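# Move red foam block or yellow sponge to desk

## Task

Check the far-end aisle shelves for a red foam block. If one is there, move it onto the desk; if none is there, move the yellow sponge from the coffee table onto the desk instead. All other objects stay where they are on their shelves, tables and counter. The coffee table must be standing upright at the end, and the robot must neither fall over nor finish leaning. The object counts as placed only if it rests on the desk without the robot supporting it.

## Robot and tools

ROBOT. A Hello Robot Stretch 3 with a single arm: a two-wheel differential base (0.33 m long, 0.34 m wide), a lift that moves the arm up and down a mast, and a telescoping arm pointing out of the robot's RIGHT side. The base cannot slide sideways, so to shift the gripper forward or back you drive the base. On-the-spot turns pivot about the point midway between the drive wheels, 0.05 m behind the front edge. Fully retracted with the wrist folded, the swept turning circle has radius 0.28 m; an unfolded, level wrist reaches beyond it. Loose objects may occasionally get nudged by something in the scene.

FRAMES. Base frame: origin on the floor between the drive wheels, x forward, y left, z up. Odometry frame: the base frame as it was at scene start. hand_pose is reported in the base frame, at the point where the closed fingertips meet; with all wrist joints at zero its x axis is up, y points back along the arm toward the mast, z toward the robot's rear.

TOOL execute_actions. Arguments: "actions" (a list holding exactly one action, or empty to just read state and images) and optional "cameras" (list from head_camera, nav_camera, wrist_camera, all; omitted/null/["all"] gives all, [] gives none). An action may contain:
- "base": exactly one of {"translate_m": d}, a relative straight drive in metres from the current base position, forward positive, range -1 to 1; or {"rotate_rad": d}, a relative turn in place in radians, left/counter-clockwise positive, range -3.2 to 3.2. Offsets are measured from the base position in the most recent state report.
- "joints": a single dictionary of absolute targets by name: lift_m 0 to 1.1 (arm height, m); arm_m 0 to 0.52 (extension, m); wrist_yaw_rad -1.345 to 4.42 (0 along the arm, positive toward the front, 3.0 folded over the base); wrist_pitch_rad -1.57 to 0.451 (0 level, negative tips fingers down); wrist_roll_rad -2.911 to 2.911 (0 fingers side by side, level); gripper_m -0.089 to 0.179 (larger is wider; actual fingertip gap is smaller by about 0.007 when almost shut and 0.025 when wide, zero under 0.007); head_pan_rad -3.953 to 1.73 (0 forward, positive left, -1.57 looks along the arm); head_tilt_rad -1.53 to 0.419 (negative looks down).
- "contact_limits": {"arm_m": effort percent 1 to 100}, stopping the arm when its effort hits that level (negative direction when retracting); smaller is gentler but too small stops immediately. Values above the maximum are clipped.
Motions in one action start together; no action runs over 15 s. Unknown keys or out-of-range numbers reject the whole call. Omitted joints or base may still be driving toward earlier targets. If a result reports a stop, the rest of that reply's motion, wait and finished_scene calls are skipped.

TOOL wait: {"seconds": 0 to 10}; commands nothing, returns state and images.
TOOL zoom_image: {"camera": name, "region": [x0, y0, x1, y1]} in pixels of that camera's latest full image, top-left origin, at most 504x504.
TOOL finished_scene: {"scene": integer}; ends the scene irreversibly and reports success. The goal must already hold steadily.

RESULTS. base_status and joint_status: "done" (for the base, wheels turned the commanded amount even if slipping), "off_target" (stopped short, maybe still pushing), "contact_stop", "time_out", "torque_fault" (after these the old target is dropped). A joint that contact-stopped goes slack until commanded again; a slack lift may sink under load or keep pressing. on_its_own describes uncommanded behaviour; "held at" is the held target, not the actual position. motor_effort is percent of max, positive toward higher values, bracket = peak in last action; readings carry fixed and random error. Positive wheel effort pushes forward. base_odometry counts wheel turns only; heading -3.142 to 3.142, left positive; turned_by_wheels and turned_by_imu give turn since last result. base_tilt in degrees (forward/right positive, about 4 degrees bias). lidar_m: 12 distances in metres, 30-degree sectors starting straight ahead and going counter-clockwise (4th left, 7th behind, 10th right), plane 0.17 m above floor, range 0.15 to 12, "-" for nothing; misses glass, thin legs, tabletops; mast and low lift can block sectors 5, 6, 9, 10. wrist_depth_mm and head_depth_mm are 7x7 grids of median depth in mm (45-1000 and 280-4000), head grid in the sideways image orientation.

CAMERAS. head_camera and nav_camera ride the pan/tilt head; wrist_camera is on the gripper. Calibrations are given in OpenCV form; T_world_to_cam maps base frame to camera frame, with small per-scene error, larger for the wrist camera.

SPEED. Full speed (0.30 m/s, 1.9 rad/s) only when stowed: lift_m under 0.30, arm_m under 0.03, wrist_yaw_rad over 2.54; otherwise 0.10 m/s and 0.63 rad/s.

GRIPPING. Close to a gripper_m value below the object's width (lower squeezes harder; too hard triggers a stall guard that weakens grip). Open at least 0.02 above the touch value to release. Neither reading nor "done" confirms a grasp; check images or depth. Send a different value to re-squeeze.

CAUTIONS. Fold or unfold the wrist only with lift_m 0.32 to 0.95, wrist_pitch_rad -0.4, roll near 0; folded, the lift may go down to 0.25. With yaw below -0.4, pitch to -0.5 or lower. Base, wrist and head have no contact stop. Wrist servos overheat under sustained load and go limp for 10 s. Pushing the arm into something rigid with the gripper above roughly 0.45 m, repeating a push after a contact_stop, driving while holding or pushing something fixed, or snagging furniture (especially reversing) can tip the robot. If it leans, reverse the last move in small steps, pull the gripper free, and lower lift_m to about 0.2. Avoid dropping, slamming or hard-pushing objects, and keep the coffee table from being knocked over.

Each tool is called after ">>>" by a JSON object that holds its "method" and its "body", one argument or row to a line.

## Session

>>> {"method": "execute_actions", "body": {
  "actions": []
}}

Scene clock: 0.00 s.
base_odometry: x=+0.000 y=+0.000 heading=+0.000 (m, m, rad; odometry frame)
turned_by_wheels: +0.000 (rad since the last result)
turned_by_imu: +0.000 (rad since the last result)
base_tilt: forward=+0.6 right=+0.9 (deg)
lidar_m: 1.49 1.20 1.16 1.27 1.85 1.05 1.44 1.63 2.55 1.86 1.57 1.49
head_depth_mm: 1792 1813 1821 1840 1852 1433 1434 / 1895 1937 1948 1965 1980 1437 1982 / 2012 2087 2091 2111 2145 2145 2113 / 1932 2002 2012 1994 2008 2008 1978 / 1735 1743 1751 1742 1758 1758 1751 / 1545 1552 1549 1548 1539 1534 1552 / 1358 1351 1346 1353 1363 1371 1367
base_status: not commanded
joint_positions: lift_m=+0.378 arm_m=+0.002 wrist_yaw_rad=+3.047 wrist_pitch_rad=-0.562 wrist_roll_rad=-0.018 gripper_m=+0.037 head_pan_rad=+0.016 head_tilt_rad=+0.007
joint_status: not commanded
motor_effort: left_wheel=+0 right_wheel=-1 lift_m=+24 arm_m=+0 wrist_yaw_rad=+1 wrist_pitch_rad=+3 wrist_roll_rad=+0 gripper_m=+0 head_pan_rad=+2 head_tilt_rad=+1 (%)
hand_pose: x=-0.0020 y=+0.0565 z=+0.3598 quat_wxyz=(+0.227, +0.682, +0.166, +0.676) (m; base frame)
wrist_depth_mm: - - - - - - 919 / - - - - - - 997 / 916 934 - 925 940 923 925 / 746 751 743 750 756 769 763 / 630 636 628 635 664 648 646 / 549 569 - - 557 553 559 / 483 - - - 487 492 487
pictures: head_camera (sideways: a quarter turn clockwise sets it upright), nav_camera (sideways: a quarter turn counterclockwise sets it upright), wrist_camera
Images, in order (width x height): head_camera 896x504, nav_camera 672x504, wrist_camera 644x364.

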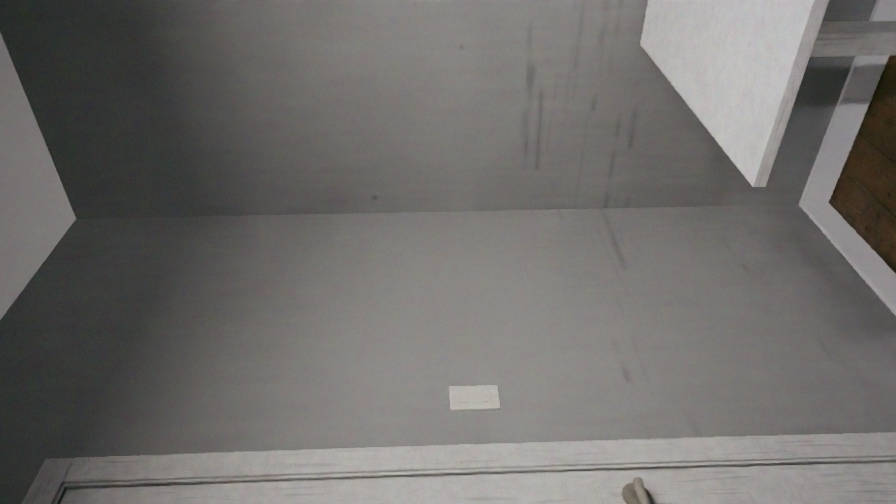

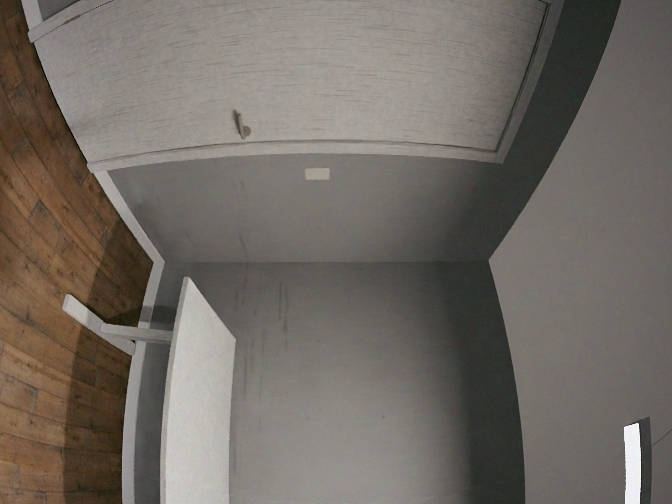

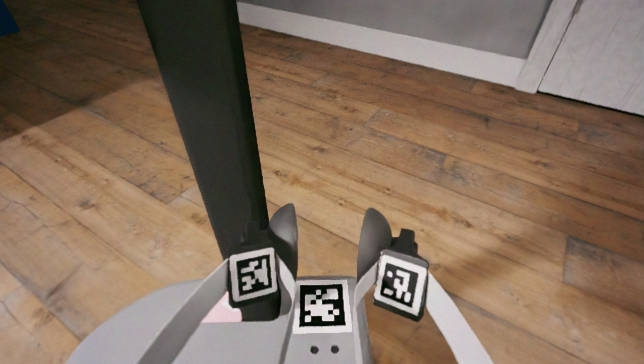

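>>> {"method": "execute_actions", "body": {
  "actions": [
    {"joints":{"head_pan_rad":1.7,"head_tilt_rad":-0.5}}
  ],
  "cameras": ["nav_camera"]
}}

>>> {"method": "execute_actions", "body": {
  "actions": [
    {"joints":{"head_pan_rad":-2.6,"head_tilt_rad":-0.5}}
  ],
  "cameras": ["nav_camera"]
}}

>>> {"method": "execute_actions", "body": {
  "actions": [
    {"joints":{"head_pan_rad":-1.2,"head_tilt_rad":-0.5}}
  ],
  "cameras": ["nav_camera"]
}}

Scene clock: 3.83 s.
base_odometry: x=+0.000 y=+0.000 heading=+0.000 (m, m, rad; odometry frame)
turned_by_wheels: +0.000 (rad since the last result)
turned_by_imu: +0.000 (rad since the last result)
base_tilt: forward=+0.7 right=+0.7 (deg)
lidar_m: 1.49 1.20 1.16 1.27 1.85 1.05 1.44 1.62 2.55 1.86 1.57 1.49
head_depth_mm: 1084 1168 1272 1390 1521 1533 1289 / 1164 1262 1373 1520 1683 1551 1298 / 1263 1366 1506 1681 1820 1559 1301 / 1363 1501 1663 1882 1959 1570 1302 / 1481 1652 1866 2128 1962 1571 1313 / 1644 1837 2110 2378 1984 1625 - / 1826 2086 2355 2601 - - -
base_status: not commanded
joint_positions: lift_m=+0.378 arm_m=+0.002 wrist_yaw_rad=+3.047 wrist_pitch_rad=-0.562 wrist_roll_rad=-0.018 gripper_m=+0.037 head_pan_rad=+1.693 head_tilt_rad=-0.493
joint_status: all done
motor_effort: left_wheel=+1(0) right_wheel=-1(1) lift_m=+24(24) arm_m=+0(0) wrist_yaw_rad=+1(0) wrist_pitch_rad=+3(3) wrist_roll_rad=+0(0) gripper_m=-1(0) head_pan_rad=+3(32) head_tilt_rad=-2(21) (%)
hand_pose: x=-0.0020 y=+0.0565 z=+0.3598 quat_wxyz=(+0.227, +0.682, +0.166, +0.676) (m; base frame)
wrist_depth_mm: - - - - - - 923 / - - - - - - 994 / 906 919 - 909 932 925 921 / 754 760 738 752 751 758 772 / 634 629 637 639 664 638 650 / 542 567 - - 554 555 559 / 483 - - - 487 487 490
pictures: nav_camera (sideways: a quarter turn counterclockwise sets it upright)
camera_calibration (this result's frames):
nav_camera: T_world_to_cam=[[-0.0245697, 0.43937, 0.89797, -1.12484], [0.995737, 0.0906337, -0.0171017, 0.0685304], [-0.0889003, 0.893722, -0.439724, 0.536692], [0, 0, 0, 1]] pos_world=[-0.0481632, 0.00835754, 1.24724]
Images, in order (width x height): nav_camera 672x504.

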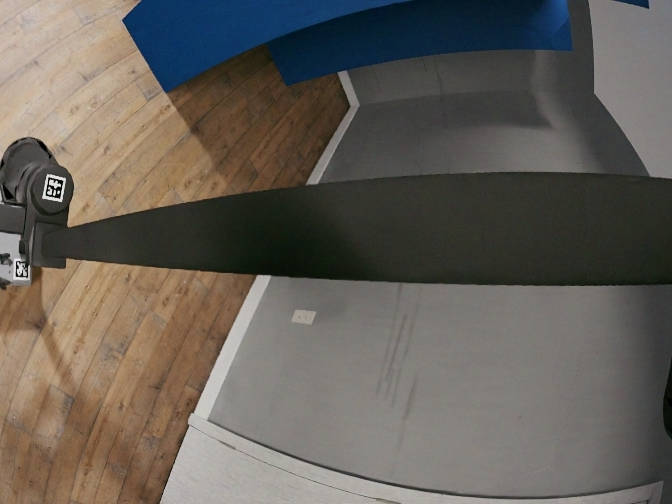

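Scene clock: 6.23 s.
base_odometry: x=+0.000 y=+0.000 heading=+0.000 (m, m, rad; odometry frame)
turned_by_wheels: +0.000 (rad since the last result)
turned_by_imu: +0.000 (rad since the last result)
base_tilt: forward=+0.8 right=+0.7 (deg)
lidar_m: 1.49 1.20 1.17 1.27 1.85 1.05 1.44 1.62 2.55 1.86 1.57 1.48
head_depth_mm: 1381 1469 1552 1673 1795 1538 1290 / 2663 2916 3087 2039 1938 1552 1293 / 2543 2798 3117 2604 1932 1553 1297 / 2421 2673 2956 2630 1963 1560 1303 / 2343 2555 2803 2630 1970 1571 1312 / 2242 2454 2655 2665 1977 1577 1315 / 2197 2328 2552 2650 1993 1592 1322
base_status: not commanded
joint_positions: lift_m=+0.378 arm_m=+0.002 wrist_yaw_rad=+3.047 wrist_pitch_rad=-0.562 wrist_roll_rad=-0.018 gripper_m=+0.037 head_pan_rad=-2.593 head_tilt_rad=-0.494
joint_status: all done
motor_effort: left_wheel=+0(1) right_wheel=-1(1) lift_m=+23(23) arm_m=+0(0) wrist_yaw_rad=+1(0) wrist_pitch_rad=+3(4) wrist_roll_rad=+0(0) gripper_m=+0(0) head_pan_rad=-2(27) head_tilt_rad=-2(2) (%)
hand_pose: x=-0.0020 y=+0.0565 z=+0.3598 quat_wxyz=(+0.227, +0.682, +0.166, +0.676) (m; base frame)
wrist_depth_mm: - - - - - - 916 / - - - - - - 996 / 917 922 - 914 918 939 944 / 747 729 743 758 762 761 775 / 636 633 637 632 658 646 646 / 551 570 - - 556 552 561 / 480 - - - 491 491 485
pictures: nav_camera (sideways: a quarter turn counterclockwise sets it upright)
camera_calibration (this result's frames):
nav_camera: T_world_to_cam=[[-0.389985, -0.204401, 0.897849, -1.12246], [-0.494748, 0.868868, -0.017093, 0.0776111], [-0.776618, -0.450875, -0.439972, 0.54121], [0, 0, 0, 1]] pos_world=[0.0209711, -0.0528464, 1.24724]
Images, in order (width x height): nav_camera 672x504.

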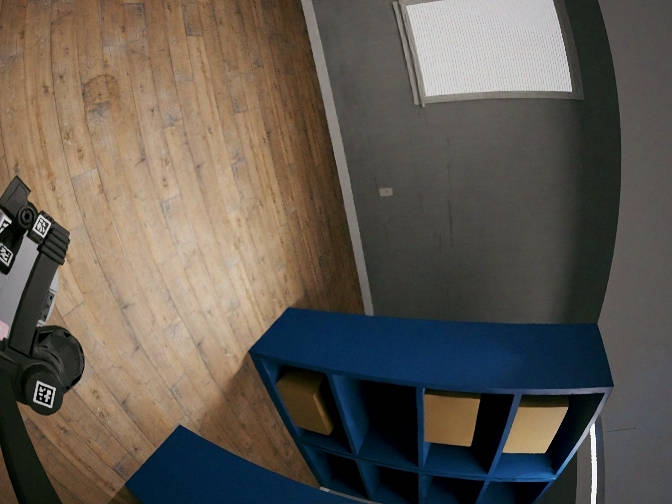

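Scene clock: 7.47 s.
base_odometry: x=+0.000 y=+0.000 heading=+0.000 (m, m, rad; odometry frame)
turned_by_wheels: +0.000 (rad since the last result)
turned_by_imu: +0.000 (rad since the last result)
base_tilt: forward=+0.7 right=+0.7 (deg)
lidar_m: 1.49 1.20 1.16 1.27 1.85 1.05 1.44 1.63 2.55 1.85 1.56 1.48
head_depth_mm: 2390 2665 2450 2433 1926 1540 1290 / 2206 2427 2502 2258 1936 1549 1297 / 2056 2251 2401 2473 1940 1554 1300 / 1907 2114 2188 2478 1953 1570 1308 / 1796 1947 1743 1855 1963 1576 1312 / 1704 1827 1765 2132 1974 1583 1315 / 1605 1723 1782 1306 1996 1589 1310
base_status: not commanded
joint_positions: lift_m=+0.378 arm_m=+0.002 wrist_yaw_rad=+3.047 wrist_pitch_rad=-0.562 wrist_roll_rad=-0.018 gripper_m=+0.037 head_pan_rad=-1.207 head_tilt_rad=-0.494
joint_status: all done
motor_effort: left_wheel=+0(0) right_wheel=-1(1) lift_m=+24(24) arm_m=+0(0) wrist_yaw_rad=+1(0) wrist_pitch_rad=+4(3) wrist_roll_rad=+0(0) gripper_m=+0(0) head_pan_rad=+2(33) head_tilt_rad=-2(1) (%)
hand_pose: x=-0.0020 y=+0.0565 z=+0.3598 quat_wxyz=(+0.227, +0.682, +0.166, +0.676) (m; base frame)
wrist_depth_mm: - - - - - - 924 / - - - - - - 998 / 903 905 - 924 934 928 940 / 744 743 736 755 768 754 768 / 633 637 635 637 663 645 652 / 550 560 - - 558 558 559 / 480 - - - 487 489 495
pictures: nav_camera (sideways: a quarter turn counterclockwise sets it upright)
camera_calibration (this result's frames):
nav_camera: T_world_to_cam=[[0.129064, -0.420963, 0.897849, -1.12562], [-0.945137, -0.326228, -0.017093, 0.0803585], [0.300099, -0.846383, -0.439972, 0.534642], [0, 0, 0, 1]] pos_world=[0.0607815, 0.00488184, 1.24724]
Images, in order (width x height): nav_camera 672x504.

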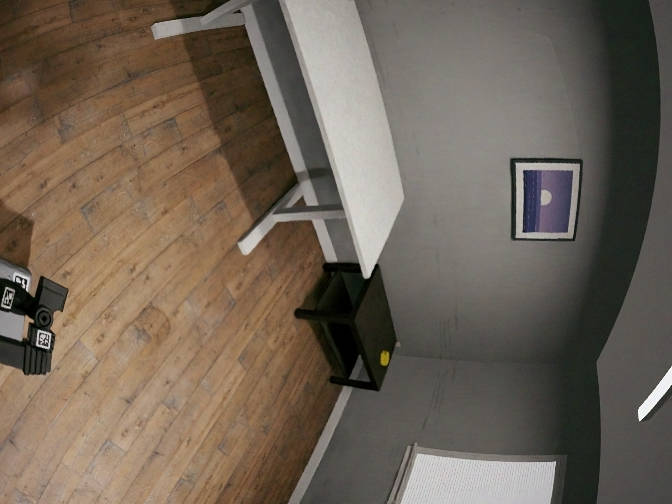

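>>> {"method": "execute_actions", "body": {
  "actions": [
    {"joints":{"head_pan_rad":-3.3,"head_tilt_rad":-0.4}}
  ],
  "cameras": ["nav_camera","head_camera"]
}}

Scene clock: 12.00 s.
base_odometry: x=+0.000 y=+0.000 heading=+0.000 (m, m, rad; odometry frame)
turned_by_wheels: +0.000 (rad since the last result)
turned_by_imu: +0.000 (rad since the last result)
base_tilt: forward=+0.8 right=+0.8 (deg)
lidar_m: 1.49 1.20 1.16 1.27 1.84 1.05 1.44 1.62 2.55 1.86 1.57 1.49
head_depth_mm: 872 929 1002 1089 1185 1307 1364 / 903 974 1051 1141 1253 1392 1370 / 2609 2808 2992 2745 2007 1571 1379 / 1955 2087 2308 2478 2186 1690 1380 / 1879 2018 2318 2104 2019 1696 1386 / 1493 1531 2197 1837 1849 1705 1386 / 1298 1316 1423 1565 1783 1716 1396
base_status: not commanded
joint_positions: lift_m=+0.378 arm_m=+0.002 wrist_yaw_rad=+3.047 wrist_pitch_rad=-0.562 wrist_roll_rad=-0.018 gripper_m=+0.037 head_pan_rad=-3.293 head_tilt_rad=-0.409
joint_status: all done
motor_effort: left_wheel=+0(0) right_wheel=-1(1) lift_m=+24(24) arm_m=-1(0) wrist_yaw_rad=+1(1) wrist_pitch_rad=+3(3) wrist_roll_rad=+0(0) gripper_m=+0(0) head_pan_rad=-2(28) head_tilt_rad=+3(8) (%)
hand_pose: x=-0.0020 y=+0.0565 z=+0.3598 quat_wxyz=(+0.227, +0.682, +0.166, +0.676) (m; base frame)
wrist_depth_mm: - - - - - - 922 / - - - - - - 992 / 918 920 - 904 929 930 932 / 753 759 742 753 768 760 771 / 640 637 635 638 663 643 653 / 550 564 - - 555 555 559 / 482 - - - 490 491 491
pictures: head_camera (sideways: a quarter turn clockwise sets it upright), nav_camera (sideways: a quarter turn counterclockwise sets it upright)
camera_calibration (this result's frames):
head_camera: T_world_to_cam=[[0.411705, -0.0755545, -0.90818, 1.20259], [-0.129341, -0.991314, 0.0238366, -0.0233318], [-0.902092, 0.107651, -0.417901, 0.507701], [0, 0, 0, 1]] pos_world=[-0.0401391, 0.0130777, 1.3049]
nav_camera: T_world_to_cam=[[-0.352934, 0.0831693, 0.931944, -1.16717], [0.179792, 0.983508, -0.0196825, 0.0768697], [-0.918211, 0.160609, -0.362067, 0.440694], [0, 0, 0, 1]] pos_world=[-0.0211052, -0.0493086, 1.24881]
Images, in order (width x height): head_camera 896x504, nav_camera 672x504.

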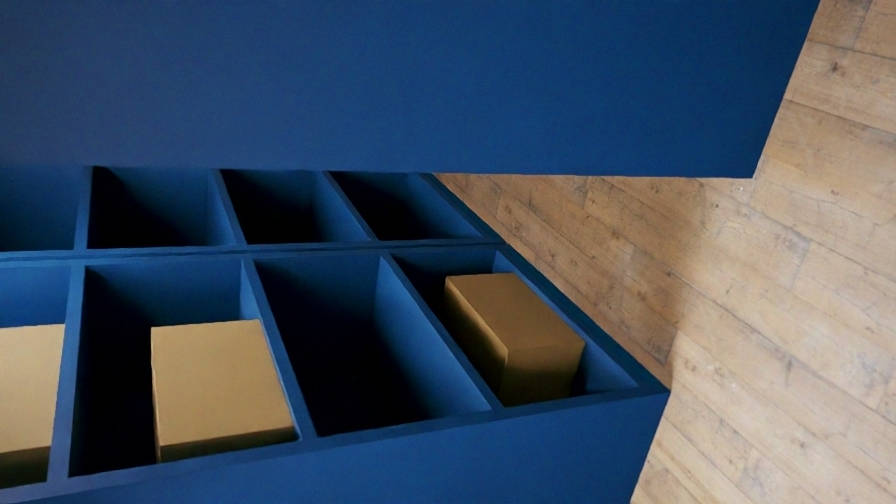

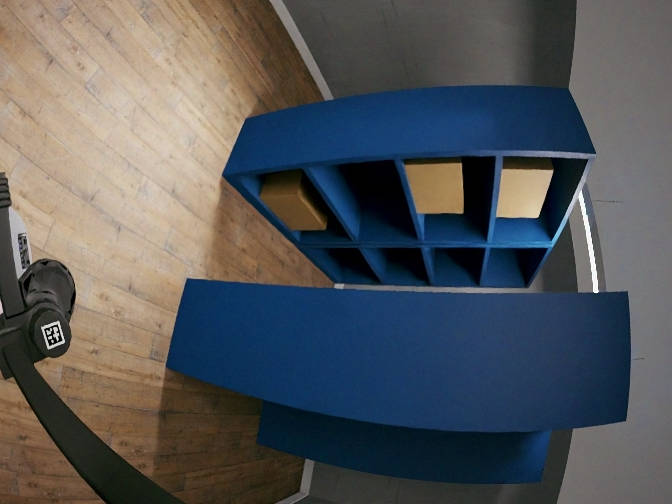

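>>> {"method": "execute_actions", "body": {
  "actions": [
    {"base":{"rotate_rad":-2.18},"joints":{"head_pan_rad":-1.57,"head_tilt_rad":-0.3}}
  ],
  "cameras": []
}}

>>> {"method": "execute_actions", "body": {
  "actions": [
    {"base":{"translate_m":1.0}}
  ],
  "cameras": ["nav_camera","head_camera"]
}}

Scene clock: 20.50 s.
base_odometry: x=+0.000 y=+0.000 heading=-2.180 (m, m, rad; odometry frame)
turned_by_wheels: -2.180 (rad since the last result)
turned_by_imu: -2.208 (rad since the last result)
base_tilt: forward=+0.6 right=+0.7 (deg)
lidar_m: 2.55 1.86 1.57 1.84 1.71 1.22 1.17 1.23 1.67 1.05 1.09 1.47
head_depth_mm: 2563 2700 2956 3156 2488 1861 1478 / 1736 1841 1981 2107 2271 1874 1478 / 1710 1837 1944 2097 2241 1796 1449 / 892 951 1012 1084 1167 1266 1376 / 893 947 1013 1082 1166 1259 1374 / 894 948 1011 1080 1167 1263 1372 / 895 948 1010 1094 2267 1840 1512
base_status: done
joint_positions: lift_m=+0.378 arm_m=+0.002 wrist_yaw_rad=+3.047 wrist_pitch_rad=-0.562 wrist_roll_rad=-0.018 gripper_m=+0.037 head_pan_rad=-1.577 head_tilt_rad=-0.310
joint_status: all done
motor_effort: left_wheel=+1(5) right_wheel=-3(6) lift_m=+24(24) arm_m=+0(1) wrist_yaw_rad=+1(1) wrist_pitch_rad=+3(3) wrist_roll_rad=+0(0) gripper_m=+1(0) head_pan_rad=+3(32) head_tilt_rad=+2(11) (%)
hand_pose: x=-0.0020 y=+0.0565 z=+0.3598 quat_wxyz=(+0.227, +0.682, +0.166, +0.676) (m; base frame)
wrist_depth_mm: - - - - - - - / - - - - - - - / 914 898 - 913 908 944 934 / 735 745 748 753 758 747 761 / 629 629 629 636 659 641 645 / 548 565 - - 555 552 560 / 486 - - - 493 492 493
pictures: none
No camera images: the call's "cameras" was empty. Leave "cameras" out to get every camera's image.

Scene clock: 31.73 s.
base_odometry: x=-0.572 y=-0.820 heading=-2.180 (m, m, rad; odometry frame)
turned_by_wheels: +0.000 (rad since the last result)
turned_by_imu: -0.002 (rad since the last result)
base_tilt: forward=+0.7 right=+0.7 (deg)
lidar_m: 1.55 1.61 1.32 1.43 1.91 2.05 2.16 1.49 1.21 1.04 1.07 1.63
head_depth_mm: 2569 2664 1959 2023 2171 1851 1472 / 2569 2740 2921 3141 2533 1862 1482 / 2551 2745 2917 3165 2544 1880 1491 / 905 956 1020 1093 1184 1264 1375 / 885 935 998 1070 1151 1248 1364 / 884 937 996 1067 1150 1243 1356 / 880 935 997 1066 1149 1258 1431
base_status: done
joint_positions: lift_m=+0.378 arm_m=+0.002 wrist_yaw_rad=+3.047 wrist_pitch_rad=-0.562 wrist_roll_rad=-0.018 gripper_m=+0.037 head_pan_rad=-1.577 head_tilt_rad=-0.310
joint_status: not commanded
motor_effort: left_wheel=+1(6) right_wheel=-3(2) lift_m=+24(24) arm_m=+0(0) wrist_yaw_rad=+0(0) wrist_pitch_rad=+4(3) wrist_roll_rad=+0(0) gripper_m=+1(1) head_pan_rad=+3(2) head_tilt_rad=+3(3) (%)
hand_pose: x=-0.0020 y=+0.0565 z=+0.3598 quat_wxyz=(+0.227, +0.682, +0.166, +0.676) (m; base frame)
wrist_depth_mm: - - - - - - - / - - - - - - - / 912 928 - 917 910 943 936 / 743 756 735 745 761 767 767 / 624 635 639 635 661 639 646 / 544 562 - - 552 556 558 / 485 - - - 490 495 490
pictures: head_camera (sideways: a quarter turn clockwise sets it upright), nav_camera (sideways: a quarter turn counterclockwise sets it upright)
camera_calibration (this result's frames):
head_camera: T_world_to_cam=[[0.0147228, 0.326463, -0.945095, 1.2532], [0.999614, 0.0174551, 0.0216016, -0.0273117], [0.0235489, -0.945049, -0.32608, 0.382562], [0, 0, 0, 1]] pos_world=[-0.000158319, -0.0471059, 1.30973]
nav_camera: T_world_to_cam=[[-0.0307338, -0.267338, 0.963112, -1.20984], [-0.999177, 0.0337546, -0.0225151, 0.0877519], [-0.0264903, -0.963011, -0.268156, 0.313033], [0, 0, 0, 1]] pos_world=[0.0587891, -0.0249434, 1.25113]
Images, in order (width x height): head_camera 896x504, nav_camera 672x504.

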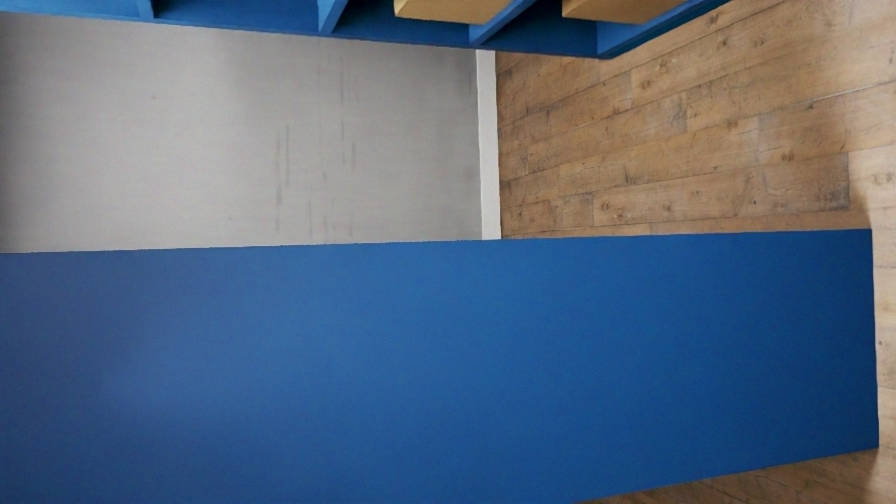

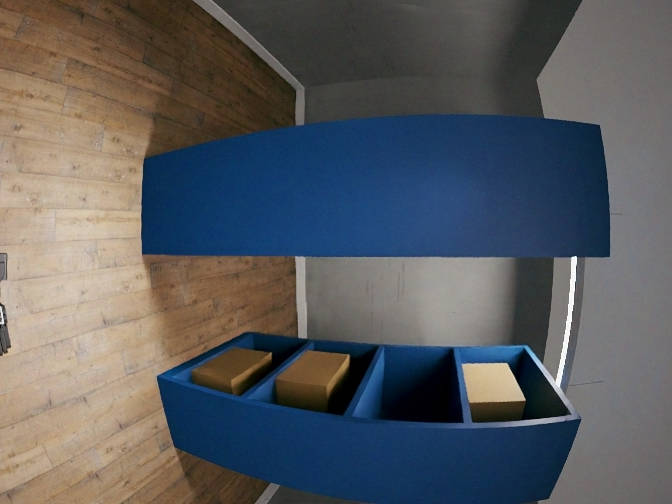

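>>> {"method": "execute_actions", "body": {
  "actions": [
    {"base":{"translate_m":0.4},"joints":{"head_tilt_rad":-0.5}}
  ],
  "cameras": ["nav_camera","head_camera"]
}}

Scene clock: 38.30 s.
base_odometry: x=-0.801 y=-1.148 heading=-2.180 (m, m, rad; odometry frame)
turned_by_wheels: +0.000 (rad since the last result)
turned_by_imu: -0.001 (rad since the last result)
base_tilt: forward=+0.7 right=+0.6 (deg)
lidar_m: 1.16 1.20 1.52 1.26 1.91 2.37 2.56 1.49 1.08 1.03 1.67 1.21
head_depth_mm: 867 950 1049 1168 1401 1506 1292 / 866 950 1044 1165 1320 1470 1293 / 867 945 1045 1165 1313 1471 1296 / 866 944 1043 1184 1360 1484 1299 / 2530 2750 3074 2633 1980 1576 1312 / 2532 2750 3053 2646 1985 1578 1317 / 2541 2747 3059 2654 1995 1586 1316
base_status: done
joint_positions: lift_m=+0.378 arm_m=+0.002 wrist_yaw_rad=+3.047 wrist_pitch_rad=-0.562 wrist_roll_rad=-0.018 gripper_m=+0.037 head_pan_rad=-1.577 head_tilt_rad=-0.493
joint_status: all done
motor_effort: left_wheel=+2(6) right_wheel=-3(3) lift_m=+23(23) arm_m=-1(0) wrist_yaw_rad=+0(1) wrist_pitch_rad=+3(4) wrist_roll_rad=+0(0) gripper_m=+0(0) head_pan_rad=+2(2) head_tilt_rad=-2(12) (%)
hand_pose: x=-0.0020 y=+0.0565 z=+0.3598 quat_wxyz=(+0.227, +0.682, +0.166, +0.676) (m; base frame)
wrist_depth_mm: - - - - - - - / - - - - - - - / 907 913 - 912 912 933 932 / 751 744 747 752 751 760 756 / 632 636 636 639 658 645 649 / 548 565 - - 560 558 563 / 482 - - - 493 488 496
pictures: head_camera (sideways: a quarter turn clockwise sets it upright), nav_camera (sideways: a quarter turn counterclockwise sets it upright)
camera_calibration (this result's frames):
head_camera: T_world_to_cam=[[0.0157443, 0.493644, -0.869522, 1.15458], [0.999587, 0.0131484, 0.025564, -0.0324644], [0.0240523, -0.869565, -0.493233, 0.600075], [0, 0, 0, 1]] pos_world=[-0.000160311, -0.0477224, 1.30074]
nav_camera: T_world_to_cam=[[-0.0317841, -0.438805, 0.89802, -1.12486], [-0.999155, 0.0373662, -0.0171052, 0.0807038], [-0.0260497, -0.897805, -0.439622, 0.536176], [0, 0, 0, 1]] pos_world=[0.0588501, -0.0152302, 1.24725]
Images, in order (width x height): head_camera 896x504, nav_camera 672x504.

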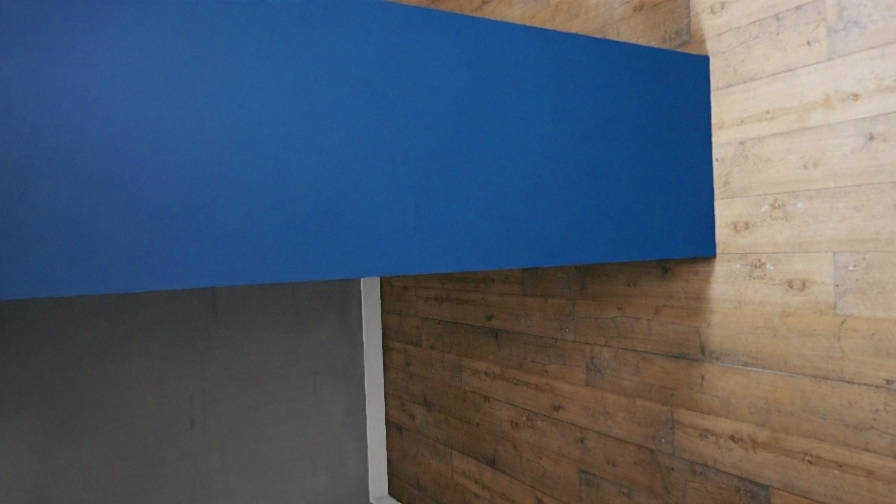

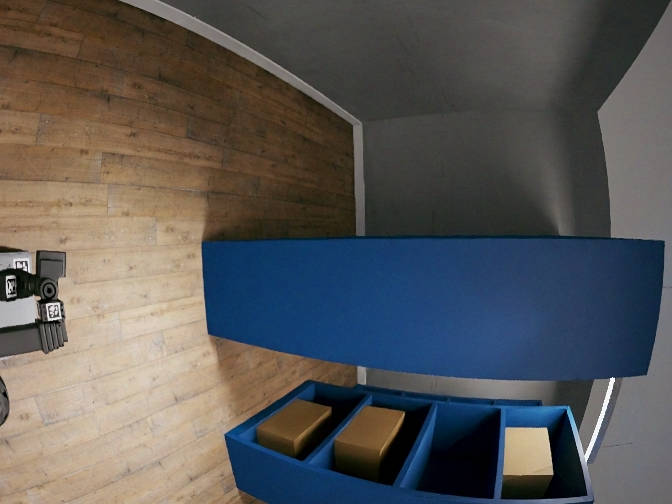

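>>> {"method": "execute_actions", "body": {
  "actions": [
    {"base":{"translate_m":-1.0},"joints":{"head_tilt_rad":-0.3}}
  ],
  "cameras": ["nav_camera","head_camera"]
}}

Scene clock: 52.30 s.
base_odometry: x=-0.229 y=-0.328 heading=-2.180 (m, m, rad; odometry frame)
turned_by_wheels: +0.000 (rad since the last result)
turned_by_imu: +0.003 (rad since the last result)
base_tilt: forward=+0.7 right=+0.7 (deg)
lidar_m: 2.15 2.21 1.59 1.44 1.90 1.64 1.56 1.65 1.09 1.05 1.20 1.47
head_depth_mm: 892 950 1012 1086 1167 1259 1363 / 890 949 1015 1080 1162 1259 1364 / 889 942 1008 1081 1166 1261 1366 / 2526 2686 2877 3083 2449 1805 1460 / 2605 2764 2917 3155 2556 1889 1501 / 2565 2707 2865 3054 2449 1894 1500 / 2457 1870 1941 2054 1815 1731 1516
base_status: done
joint_positions: lift_m=+0.378 arm_m=+0.002 wrist_yaw_rad=+3.047 wrist_pitch_rad=-0.562 wrist_roll_rad=-0.018 gripper_m=+0.037 head_pan_rad=-1.577 head_tilt_rad=-0.310
joint_status: all done
motor_effort: left_wheel=+2(2) right_wheel=-2(8) lift_m=+24(24) arm_m=+0(0) wrist_yaw_rad=+1(1) wrist_pitch_rad=+3(3) wrist_roll_rad=+0(0) gripper_m=-1(0) head_pan_rad=+3(2) head_tilt_rad=+3(14) (%)
hand_pose: x=-0.0020 y=+0.0565 z=+0.3598 quat_wxyz=(+0.227, +0.682, +0.166, +0.676) (m; base frame)
wrist_depth_mm: - - - - - - - / - - - - - - - / 897 910 - 928 920 940 950 / 753 753 737 754 752 757 766 / 631 630 638 648 665 646 633 / 551 567 - - 554 564 562 / 485 - - - 487 489 488
pictures: head_camera (sideways: a quarter turn clockwise sets it upright), nav_camera (sideways: a quarter turn counterclockwise sets it upright)
camera_calibration (this result's frames):
head_camera: T_world_to_cam=[[0.014689, 0.326837, -0.944967, 1.25303], [0.999612, 0.0175571, 0.0216109, -0.0273238], [0.0236541, -0.944918, -0.326452, 0.383045], [0, 0, 0, 1]] pos_world=[-0.000153132, -0.0471096, 1.30971]
nav_camera: T_world_to_cam=[[-0.0307066, -0.267721, 0.963007, -1.2097], [-0.99918, 0.033653, -0.0225043, 0.0877378], [-0.0263832, -0.962909, -0.268535, 0.313526], [0, 0, 0, 1]] pos_world=[0.0587919, -0.0249176, 1.25112]
Images, in order (width x height): head_camera 896x504, nav_camera 672x504.

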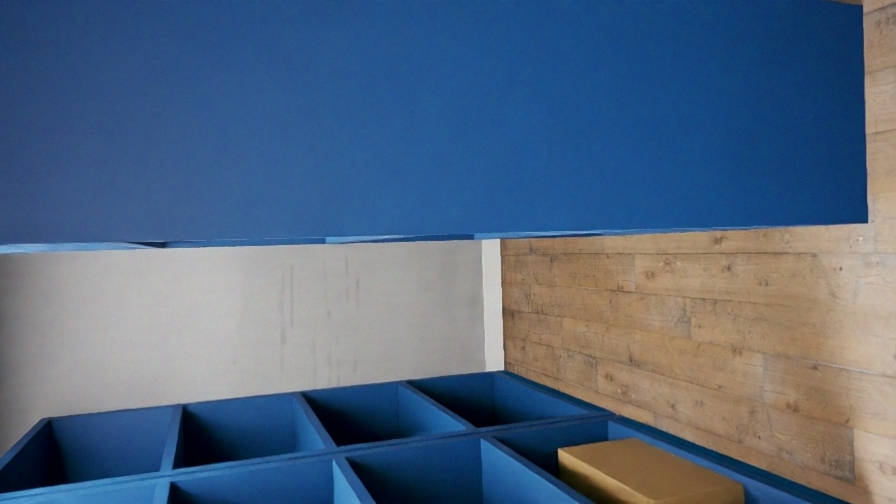

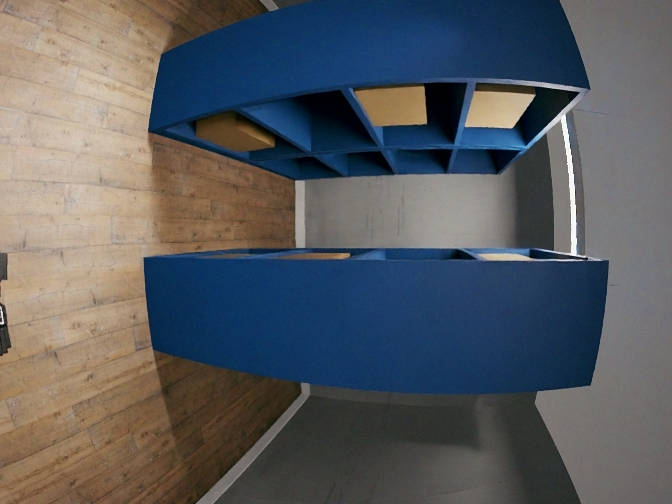

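>>> {"method": "execute_actions", "body": {
  "actions": [
    {"base":{"translate_m":0.25},"joints":{"head_tilt_rad":-0.15}}
  ],
  "cameras": ["nav_camera","head_camera"]
}}

Scene clock: 60.37 s.
base_odometry: x=-0.372 y=-0.533 heading=-2.180 (m, m, rad; odometry frame)
turned_by_wheels: +0.000 (rad since the last result)
turned_by_imu: +0.000 (rad since the last result)
base_tilt: forward=+0.7 right=+0.7 (deg)
lidar_m: 1.90 1.97 1.45 1.41 1.81 1.89 1.81 1.91 1.08 1.08 1.10 1.98
head_depth_mm: 929 954 992 1033 1072 1123 1180 / 1459 1316 1871 1817 1514 1469 1506 / 2657 2736 2881 2949 3100 2196 1733 / 2667 2795 2896 3020 3101 2313 1727 / 2694 2773 2872 2969 3070 2213 1735 / 2536 1815 1895 1912 1991 1620 1530 / 1263 1123 1177 1043 1082 1131 1177
base_status: done
joint_positions: lift_m=+0.378 arm_m=+0.002 wrist_yaw_rad=+3.047 wrist_pitch_rad=-0.562 wrist_roll_rad=-0.018 gripper_m=+0.037 head_pan_rad=-1.577 head_tilt_rad=-0.162
joint_status: all done
motor_effort: left_wheel=+1(5) right_wheel=-3(3) lift_m=+23(24) arm_m=-1(0) wrist_yaw_rad=+1(1) wrist_pitch_rad=+4(4) wrist_roll_rad=+0(0) gripper_m=-1(1) head_pan_rad=+3(2) head_tilt_rad=+4(13) (%)
hand_pose: x=-0.0020 y=+0.0565 z=+0.3598 quat_wxyz=(+0.227, +0.682, +0.166, +0.676) (m; base frame)
wrist_depth_mm: - - - - - - - / - - - - - - - / 915 915 - 929 922 944 926 / 748 752 746 753 753 762 761 / 628 635 630 639 659 643 645 / 552 567 - - 551 556 557 / 484 - - - 488 493 492
pictures: head_camera (sideways: a quarter turn clockwise sets it upright), nav_camera (sideways: a quarter turn counterclockwise sets it upright)
camera_calibration (this result's frames):
head_camera: T_world_to_cam=[[0.0138111, 0.183746, -0.982877, 1.30257], [0.99963, 0.0205047, 0.0178798, -0.0224702], [0.0234389, -0.98276, -0.183395, 0.196851], [0, 0, 0, 1]] pos_world=[-0.000142083, -0.0454248, 1.31677]
nav_camera: T_world_to_cam=[[-0.0298174, -0.122614, 0.992006, -1.24765], [-0.999203, 0.0300124, -0.0263241, 0.0927156], [-0.0265448, -0.992001, -0.123411, 0.12463], [0, 0, 0, 1]] pos_world=[0.0587484, -0.0321288, 1.2555]
Images, in order (width x height): head_camera 896x504, nav_camera 672x504.

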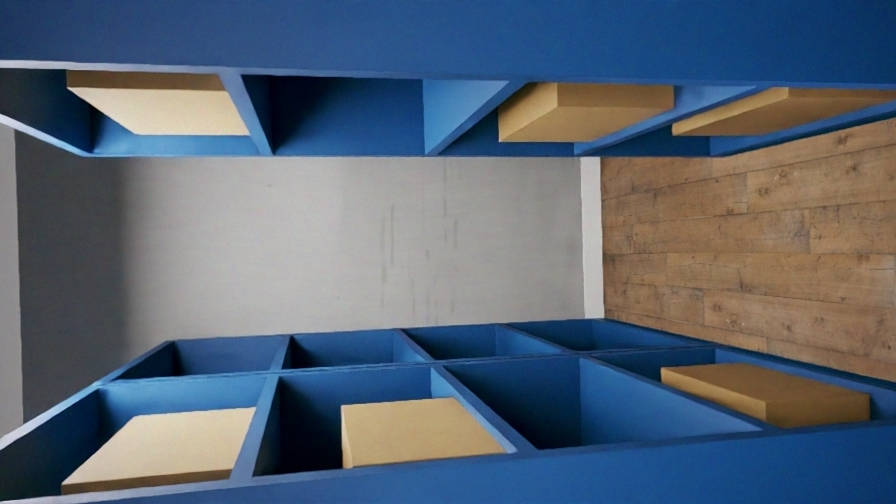

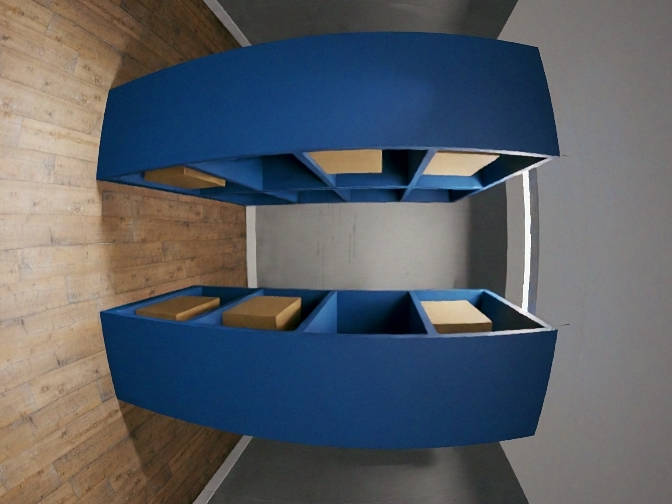

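>>> {"method": "execute_actions", "body": {
  "actions": [
    {"base":{"rotate_rad":-1.6},"joints":{"head_pan_rad":0,"head_tilt_rad":-0.4}}
  ],
  "cameras": []
}}

>>> {"method": "execute_actions", "body": {
  "actions": [
    {"base":{"translate_m":0.9}}
  ],
  "cameras": ["nav_camera"]
}}

Scene clock: 66.17 s.
base_odometry: x=-0.372 y=-0.533 heading=+2.504 (m, m, rad; odometry frame)
turned_by_wheels: -1.600 (rad since the last result)
turned_by_imu: -1.620 (rad since the last result)
base_tilt: forward=+0.7 right=+0.7 (deg)
lidar_m: 1.08 1.10 2.00 1.90 1.95 1.45 1.41 1.81 1.91 1.82 1.88 1.09
head_depth_mm: 880 949 1034 1125 1242 1378 1380 / 1157 1749 1174 1151 1268 1392 1389 / 1704 1829 1961 2160 2039 1693 1383 / 2537 2735 2975 3113 2215 1714 1395 / 2555 2735 2953 3088 2220 1728 1401 / 2474 2588 1946 2033 1825 1649 1395 / 1583 1405 1263 1608 1213 1328 1412
base_status: done
joint_positions: lift_m=+0.378 arm_m=+0.002 wrist_yaw_rad=+3.047 wrist_pitch_rad=-0.562 wrist_roll_rad=-0.018 gripper_m=+0.037 head_pan_rad=-0.007 head_tilt_rad=-0.395
joint_status: all done
motor_effort: left_wheel=+2(6) right_wheel=-3(7) lift_m=+24(24) arm_m=+0(0) wrist_yaw_rad=+0(1) wrist_pitch_rad=+3(4) wrist_roll_rad=+0(0) gripper_m=+1(1) head_pan_rad=+2(30) head_tilt_rad=-1(14) (%)
hand_pose: x=-0.0020 y=+0.0565 z=+0.3598 quat_wxyz=(+0.227, +0.682, +0.166, +0.676) (m; base frame)
wrist_depth_mm: - - - - - - - / - - - - - - - / 904 907 - 927 930 930 949 / 744 744 746 759 750 770 759 / 637 631 645 637 657 644 655 / 552 565 - - 555 557 560 / 487 - - - 494 489 489
pictures: none
No camera images: the call's "cameras" was empty. Leave "cameras" out to get every camera's image.

Scene clock: 76.40 s.
base_odometry: x=-1.095 y=+0.003 heading=+2.504 (m, m, rad; odometry frame)
turned_by_wheels: +0.000 (rad since the last result)
turned_by_imu: -0.002 (rad since the last result)
base_tilt: forward=+0.7 right=+0.7 (deg)
lidar_m: 1.05 0.59 0.40 0.49 1.99 2.30 2.31 2.56 1.90 0.70 0.27 0.42
head_depth_mm: 860 930 993 772 828 743 763 / 877 936 1001 1108 1152 1086 1268 / 1733 1881 2039 2220 2207 1713 1387 / 1727 1878 2015 2198 2233 1711 1394 / 1726 1856 2010 2198 2234 1720 1395 / 1717 1851 1988 2139 2157 1681 1406 / 1669 1796 1736 1809 1261 1316 1262
base_status: done
joint_positions: lift_m=+0.378 arm_m=+0.002 wrist_yaw_rad=+3.047 wrist_pitch_rad=-0.562 wrist_roll_rad=-0.018 gripper_m=+0.037 head_pan_rad=-0.007 head_tilt_rad=-0.395
joint_status: not commanded
motor_effort: left_wheel=+1(6) right_wheel=-3(4) lift_m=+23(25) arm_m=-1(1) wrist_yaw_rad=+0(1) wrist_pitch_rad=+4(4) wrist_roll_rad=+0(0) gripper_m=+0(1) head_pan_rad=+2(2) head_tilt_rad=-1(2) (%)
hand_pose: x=-0.0020 y=+0.0565 z=+0.3598 quat_wxyz=(+0.227, +0.682, +0.166, +0.676) (m; base frame)
wrist_depth_mm: - - - - 487 706 535 / - - - - 576 711 513 / 902 897 - 932 690 712 574 / 744 742 743 753 633 642 646 / 635 631 633 639 651 642 640 / 550 560 - - 559 556 560 / 485 - - - 489 489 495
pictures: nav_camera (sideways: a quarter turn counterclockwise sets it upright)
camera_calibration (this result's frames):
nav_camera: T_world_to_cam=[[0.348691, -0.03155, 0.936707, -1.17767], [-0.0364663, -0.999133, -0.020078, 0.078704], [0.936528, -0.0271572, -0.349539, 0.413076], [0, 0, 0, 1]] pos_world=[0.0266543, 0.0526984, 1.2491]
Images, in order (width x height): nav_camera 672x504.

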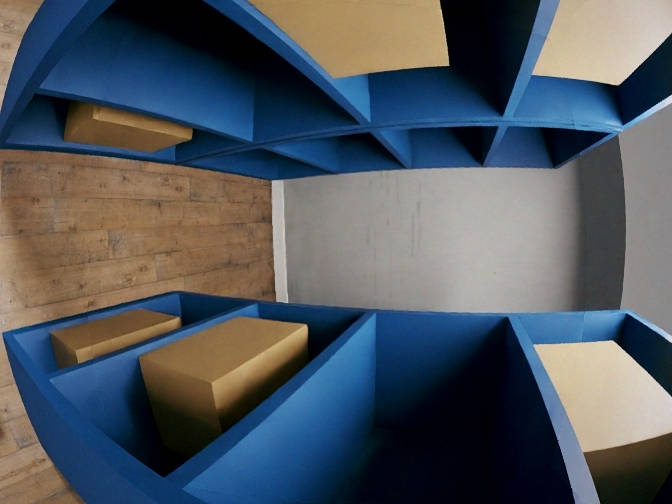

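>>> {"method": "execute_actions", "body": {
  "actions": [
    {"base":{"rotate_rad":0.15}}
  ],
  "cameras": []
}}

>>> {"method": "execute_actions", "body": {
  "actions": [
    {"base":{"translate_m":0.7}}
  ],
  "cameras": []
}}

>>> {"method": "execute_actions", "body": {
  "actions": [
    {"base":{"rotate_rad":-0.12},"joints":{"head_pan_rad":-0.9,"head_tilt_rad":-0.6}}
  ],
  "cameras": ["nav_camera"]
}}

>>> {"method": "execute_actions", "body": {
  "actions": [
    {"joints":{"head_pan_rad":0.9}}
  ],
  "cameras": ["nav_camera"]
}}

Scene clock: 80.93 s.
base_odometry: x=-1.095 y=+0.003 heading=+2.654 (m, m, rad; odometry frame)
turned_by_wheels: +0.150 (rad since the last result)
turned_by_imu: +0.152 (rad since the last result)
base_tilt: forward=+0.7 right=+0.8 (deg)
lidar_m: 1.09 0.59 0.40 1.95 2.08 2.28 2.30 2.30 1.82 0.42 0.27 0.42
head_depth_mm: 1684 1803 1920 2062 1167 1257 1299 / 1724 1832 1982 2165 2204 1703 1384 / 1727 1838 2019 2188 2212 1707 1391 / 1733 1862 2030 2230 2229 1712 1393 / 1716 1859 1990 2120 2113 1677 1397 / 1689 1852 1237 1162 1241 1370 1259 / 904 959 1024 1117 1229 1026 983
base_status: done
joint_positions: lift_m=+0.378 arm_m=+0.002 wrist_yaw_rad=+3.047 wrist_pitch_rad=-0.562 wrist_roll_rad=-0.018 gripper_m=+0.037 head_pan_rad=-0.007 head_tilt_rad=-0.395
joint_status: not commanded
motor_effort: left_wheel=-1(4) right_wheel=+1(7) lift_m=+24(24) arm_m=-1(1) wrist_yaw_rad=+1(0) wrist_pitch_rad=+3(4) wrist_roll_rad=+0(0) gripper_m=+0(1) head_pan_rad=+3(1) head_tilt_rad=-1(2) (%)
hand_pose: x=-0.0020 y=+0.0565 z=+0.3598 quat_wxyz=(+0.227, +0.682, +0.166, +0.676) (m; base frame)
wrist_depth_mm: - - - - 746 421 582 / - - - - 719 846 570 / 900 903 - 930 693 757 566 / 749 748 727 757 665 642 586 / 629 633 637 640 628 615 603 / 551 571 - - 556 559 557 / 485 - - - 493 489 487
pictures: none
No camera images: the call's "cameras" was empty. Leave "cameras" out to get every camera's image.

Scene clock: 89.17 s.
base_odometry: x=-1.713 y=+0.331 heading=+2.654 (m, m, rad; odometry frame)
turned_by_wheels: +0.000 (rad since the last result)
turned_by_imu: -0.002 (rad since the last result)
base_tilt: forward=+0.7 right=+0.7 (deg)
lidar_m: 1.30 0.45 0.33 0.32 0.35 0.59 2.98 0.42 0.33 0.32 0.44 1.33
head_depth_mm: 1081 1161 1260 1365 1503 1621 1375 / 1091 1173 1275 1397 1523 1636 1386 / 1102 1185 1287 1401 1537 1663 1390 / 1113 1199 1301 1420 1570 1660 1391 / 1123 1199 1294 1415 1522 1623 1369 / 1063 1176 1230 1396 1322 1089 1289 / 988 1191 1246 815 1273 1019 830
base_status: done
joint_positions: lift_m=+0.378 arm_m=+0.002 wrist_yaw_rad=+3.047 wrist_pitch_rad=-0.562 wrist_roll_rad=-0.018 gripper_m=+0.037 head_pan_rad=-0.007 head_tilt_rad=-0.395
joint_status: not commanded
motor_effort: left_wheel=-1(3) right_wheel=+1(7) lift_m=+24(24) arm_m=+0(0) wrist_yaw_rad=+0(1) wrist_pitch_rad=+3(3) wrist_roll_rad=+0(0) gripper_m=-2(1) head_pan_rad=+0(3) head_tilt_rad=-2(1) (%)
hand_pose: x=-0.0020 y=+0.0565 z=+0.3598 quat_wxyz=(+0.227, +0.682, +0.166, +0.676) (m; base frame)
wrist_depth_mm: 573 726 475 480 484 638 433 / 574 692 397 390 388 543 428 / 583 706 - 437 429 575 426 / 589 630 525 503 489 600 457 / 599 595 587 561 552 558 529 / 546 565 - - 555 551 556 / 486 - - - 492 492 489
pictures: none
No camera images: the call's "cameras" was empty. Leave "cameras" out to get every camera's image.

Scene clock: 90.20 s.
base_odometry: x=-1.713 y=+0.331 heading=+2.534 (m, m, rad; odometry frame)
turned_by_wheels: -0.120 (rad since the last result)
turned_by_imu: -0.121 (rad since the last result)
base_tilt: forward=+0.6 right=+0.6 (deg)
lidar_m: 1.30 0.45 0.34 0.32 0.33 0.59 2.93 0.47 0.34 0.32 0.33 0.44
head_depth_mm: 639 705 684 506 401 526 526 / 552 631 659 510 417 554 601 / 476 531 602 513 457 620 702 / 419 461 515 517 654 778 868 / 373 407 448 499 594 1354 1216 / 350 392 1569 1795 1737 1465 1248 / 1281 1354 1511 1675 1734 1471 1255
base_status: done
joint_positions: lift_m=+0.378 arm_m=+0.002 wrist_yaw_rad=+3.047 wrist_pitch_rad=-0.562 wrist_roll_rad=-0.018 gripper_m=+0.037 head_pan_rad=-0.893 head_tilt_rad=-0.592
joint_status: all done
motor_effort: left_wheel=+2(5) right_wheel=-3(7) lift_m=+24(23) arm_m=+0(0) wrist_yaw_rad=+1(0) wrist_pitch_rad=+3(3) wrist_roll_rad=+0(0) gripper_m=+0(0) head_pan_rad=-2(31) head_tilt_rad=-2(14) (%)
hand_pose: x=-0.0020 y=+0.0565 z=+0.3598 quat_wxyz=(+0.227, +0.682, +0.166, +0.676) (m; base frame)
wrist_depth_mm: 654 727 473 479 483 553 377 / 644 381 385 392 392 551 396 / 652 434 - 435 445 560 442 / 610 514 502 502 530 563 600 / 549 551 551 556 571 585 595 / 545 561 - - 553 550 559 / 487 - - - 488 491 495
pictures: nav_camera (sideways: a quarter turn counterclockwise sets it upright)
camera_calibration (this result's frames):
nav_camera: T_world_to_cam=[[0.306966, -0.427471, 0.850318, -1.06471], [-0.79884, -0.601382, -0.0139444, 0.0753649], [0.517327, -0.674987, -0.526085, 0.645364], [0, 0, 0, 1]] pos_world=[0.0531714, 0.0258006, 1.24591]
Images, in order (width x height): nav_camera 672x504.

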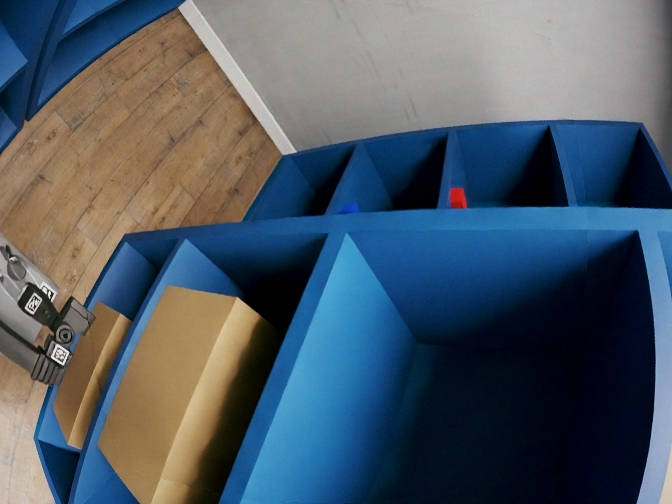

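Scene clock: 91.60 s.
base_odometry: x=-1.713 y=+0.331 heading=+2.534 (m, m, rad; odometry frame)
turned_by_wheels: +0.000 (rad since the last result)
turned_by_imu: +0.000 (rad since the last result)
base_tilt: forward=+0.7 right=+0.7 (deg)
lidar_m: 1.30 0.45 0.34 0.32 0.33 0.59 2.92 0.47 0.34 0.32 0.33 0.44
head_depth_mm: 1060 978 681 1226 1013 1333 1225 / 371 416 477 563 931 883 1175 / 356 393 444 495 591 725 916 / 394 441 500 515 669 807 757 / 445 505 588 520 451 852 728 / 511 593 661 523 425 857 729 / 600 697 725 528 415 822 732
base_status: not commanded
joint_positions: lift_m=+0.378 arm_m=+0.002 wrist_yaw_rad=+3.047 wrist_pitch_rad=-0.562 wrist_roll_rad=-0.018 gripper_m=+0.037 head_pan_rad=+0.893 head_tilt_rad=-0.592
joint_status: all done
motor_effort: left_wheel=+2(2) right_wheel=-3(3) lift_m=+24(24) arm_m=+0(0) wrist_yaw_rad=+0(1) wrist_pitch_rad=+4(3) wrist_roll_rad=+0(0) gripper_m=+0(1) head_pan_rad=+3(29) head_tilt_rad=-2(2) (%)
hand_pose: x=-0.0020 y=+0.0565 z=+0.3598 quat_wxyz=(+0.227, +0.682, +0.166, +0.676) (m; base frame)
wrist_depth_mm: 657 724 478 480 482 548 376 / 637 384 386 389 395 552 397 / 650 435 - 437 445 563 440 / 608 515 502 504 526 567 599 / 542 546 558 562 576 584 593 / 546 565 - - 564 559 560 / 483 - - - 489 495 488
pictures: nav_camera (sideways: a quarter turn counterclockwise sets it upright)
camera_calibration (this result's frames):
nav_camera: T_world_to_cam=[[0.352312, 0.391087, 0.850252, -1.06491], [0.75779, -0.65235, -0.0139403, 0.0658641], [0.54921, 0.649223, -0.526192, 0.645309], [0, 0, 0, 1]] pos_world=[-0.0291426, 0.0404871, 1.24591]
Images, in order (width x height): nav_camera 672x504.

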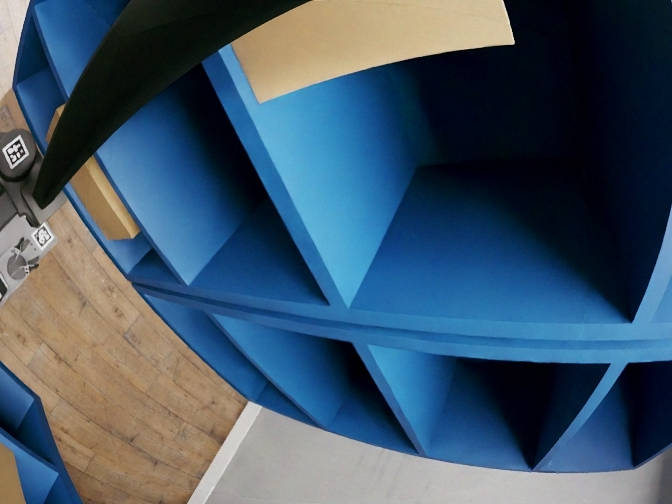

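>>> {"method": "execute_actions", "body": {
  "actions": [
    {"base":{"translate_m":0.65},"joints":{"head_pan_rad":-1.4,"head_tilt_rad":-0.8}}
  ],
  "cameras": ["nav_camera","head_camera"]
}}

Scene clock: 101.57 s.
base_odometry: x=-2.247 y=+0.702 heading=+2.534 (m, m, rad; odometry frame)
turned_by_wheels: +0.000 (rad since the last result)
turned_by_imu: -0.001 (rad since the last result)
base_tilt: forward=+0.8 right=+0.7 (deg)
lidar_m: 0.66 0.68 0.80 0.77 0.39 0.44 1.20 0.42 0.41 0.80 0.96 0.69
head_depth_mm: 820 1160 1191 1062 1302 1238 1115 / 831 1198 1233 1098 1394 1287 1138 / 844 1220 1247 1109 1431 1296 1170 / 853 1242 1249 1542 1432 1300 1162 / 817 1261 1264 1553 1443 1309 1153 / 880 1291 1270 1561 1467 1316 1160 / 886 1216 1236 1282 1441 1318 1165
base_status: done
joint_positions: lift_m=+0.378 arm_m=+0.002 wrist_yaw_rad=+3.047 wrist_pitch_rad=-0.562 wrist_roll_rad=-0.018 gripper_m=+0.037 head_pan_rad=-1.393 head_tilt_rad=-0.790
joint_status: all done
motor_effort: left_wheel=+1(6) right_wheel=-3(3) lift_m=+24(24) arm_m=-1(0) wrist_yaw_rad=+0(0) wrist_pitch_rad=+3(4) wrist_roll_rad=+0(0) gripper_m=+0(0) head_pan_rad=-2(29) head_tilt_rad=-3(13) (%)
hand_pose: x=-0.0020 y=+0.0565 z=+0.3598 quat_wxyz=(+0.227, +0.682, +0.166, +0.676) (m; base frame)
wrist_depth_mm: 335 390 771 781 792 813 708 / 369 390 870 874 886 897 706 / 522 437 - 776 790 789 709 / 573 489 609 639 635 640 643 / 553 554 571 574 574 611 602 / 550 566 - - 559 558 559 / 487 - - - 490 491 491
pictures: head_camera (sideways: a quarter turn clockwise sets it upright), nav_camera (sideways: a quarter turn counterclockwise sets it upright)
camera_calibration (this result's frames):
head_camera: T_world_to_cam=[[-0.116008, 0.717302, -0.687037, 0.91751], [0.981782, 0.187612, 0.0301009, -0.0382516], [0.150488, -0.671029, -0.725999, 0.902102], [0, 0, 0, 1]] pos_world=[0.00823738, -0.0456193, 1.28644]
nav_camera: T_world_to_cam=[[0.0921037, -0.676886, 0.730302, -0.906953], [-0.989771, -0.142482, -0.00723356, 0.0677901], [0.108951, -0.722166, -0.683086, 0.852097], [0, 0, 0, 1]] pos_world=[0.0577933, 0.0111096, 1.2449]
Images, in order (width x height): head_camera 896x504, nav_camera 672x504.

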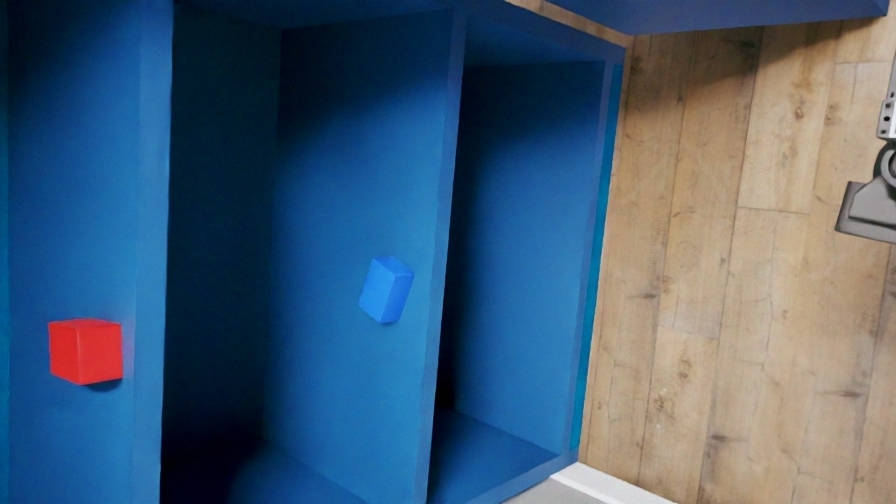

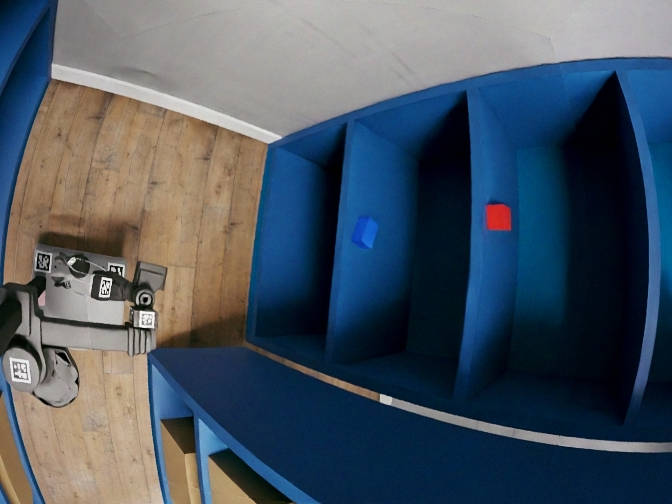

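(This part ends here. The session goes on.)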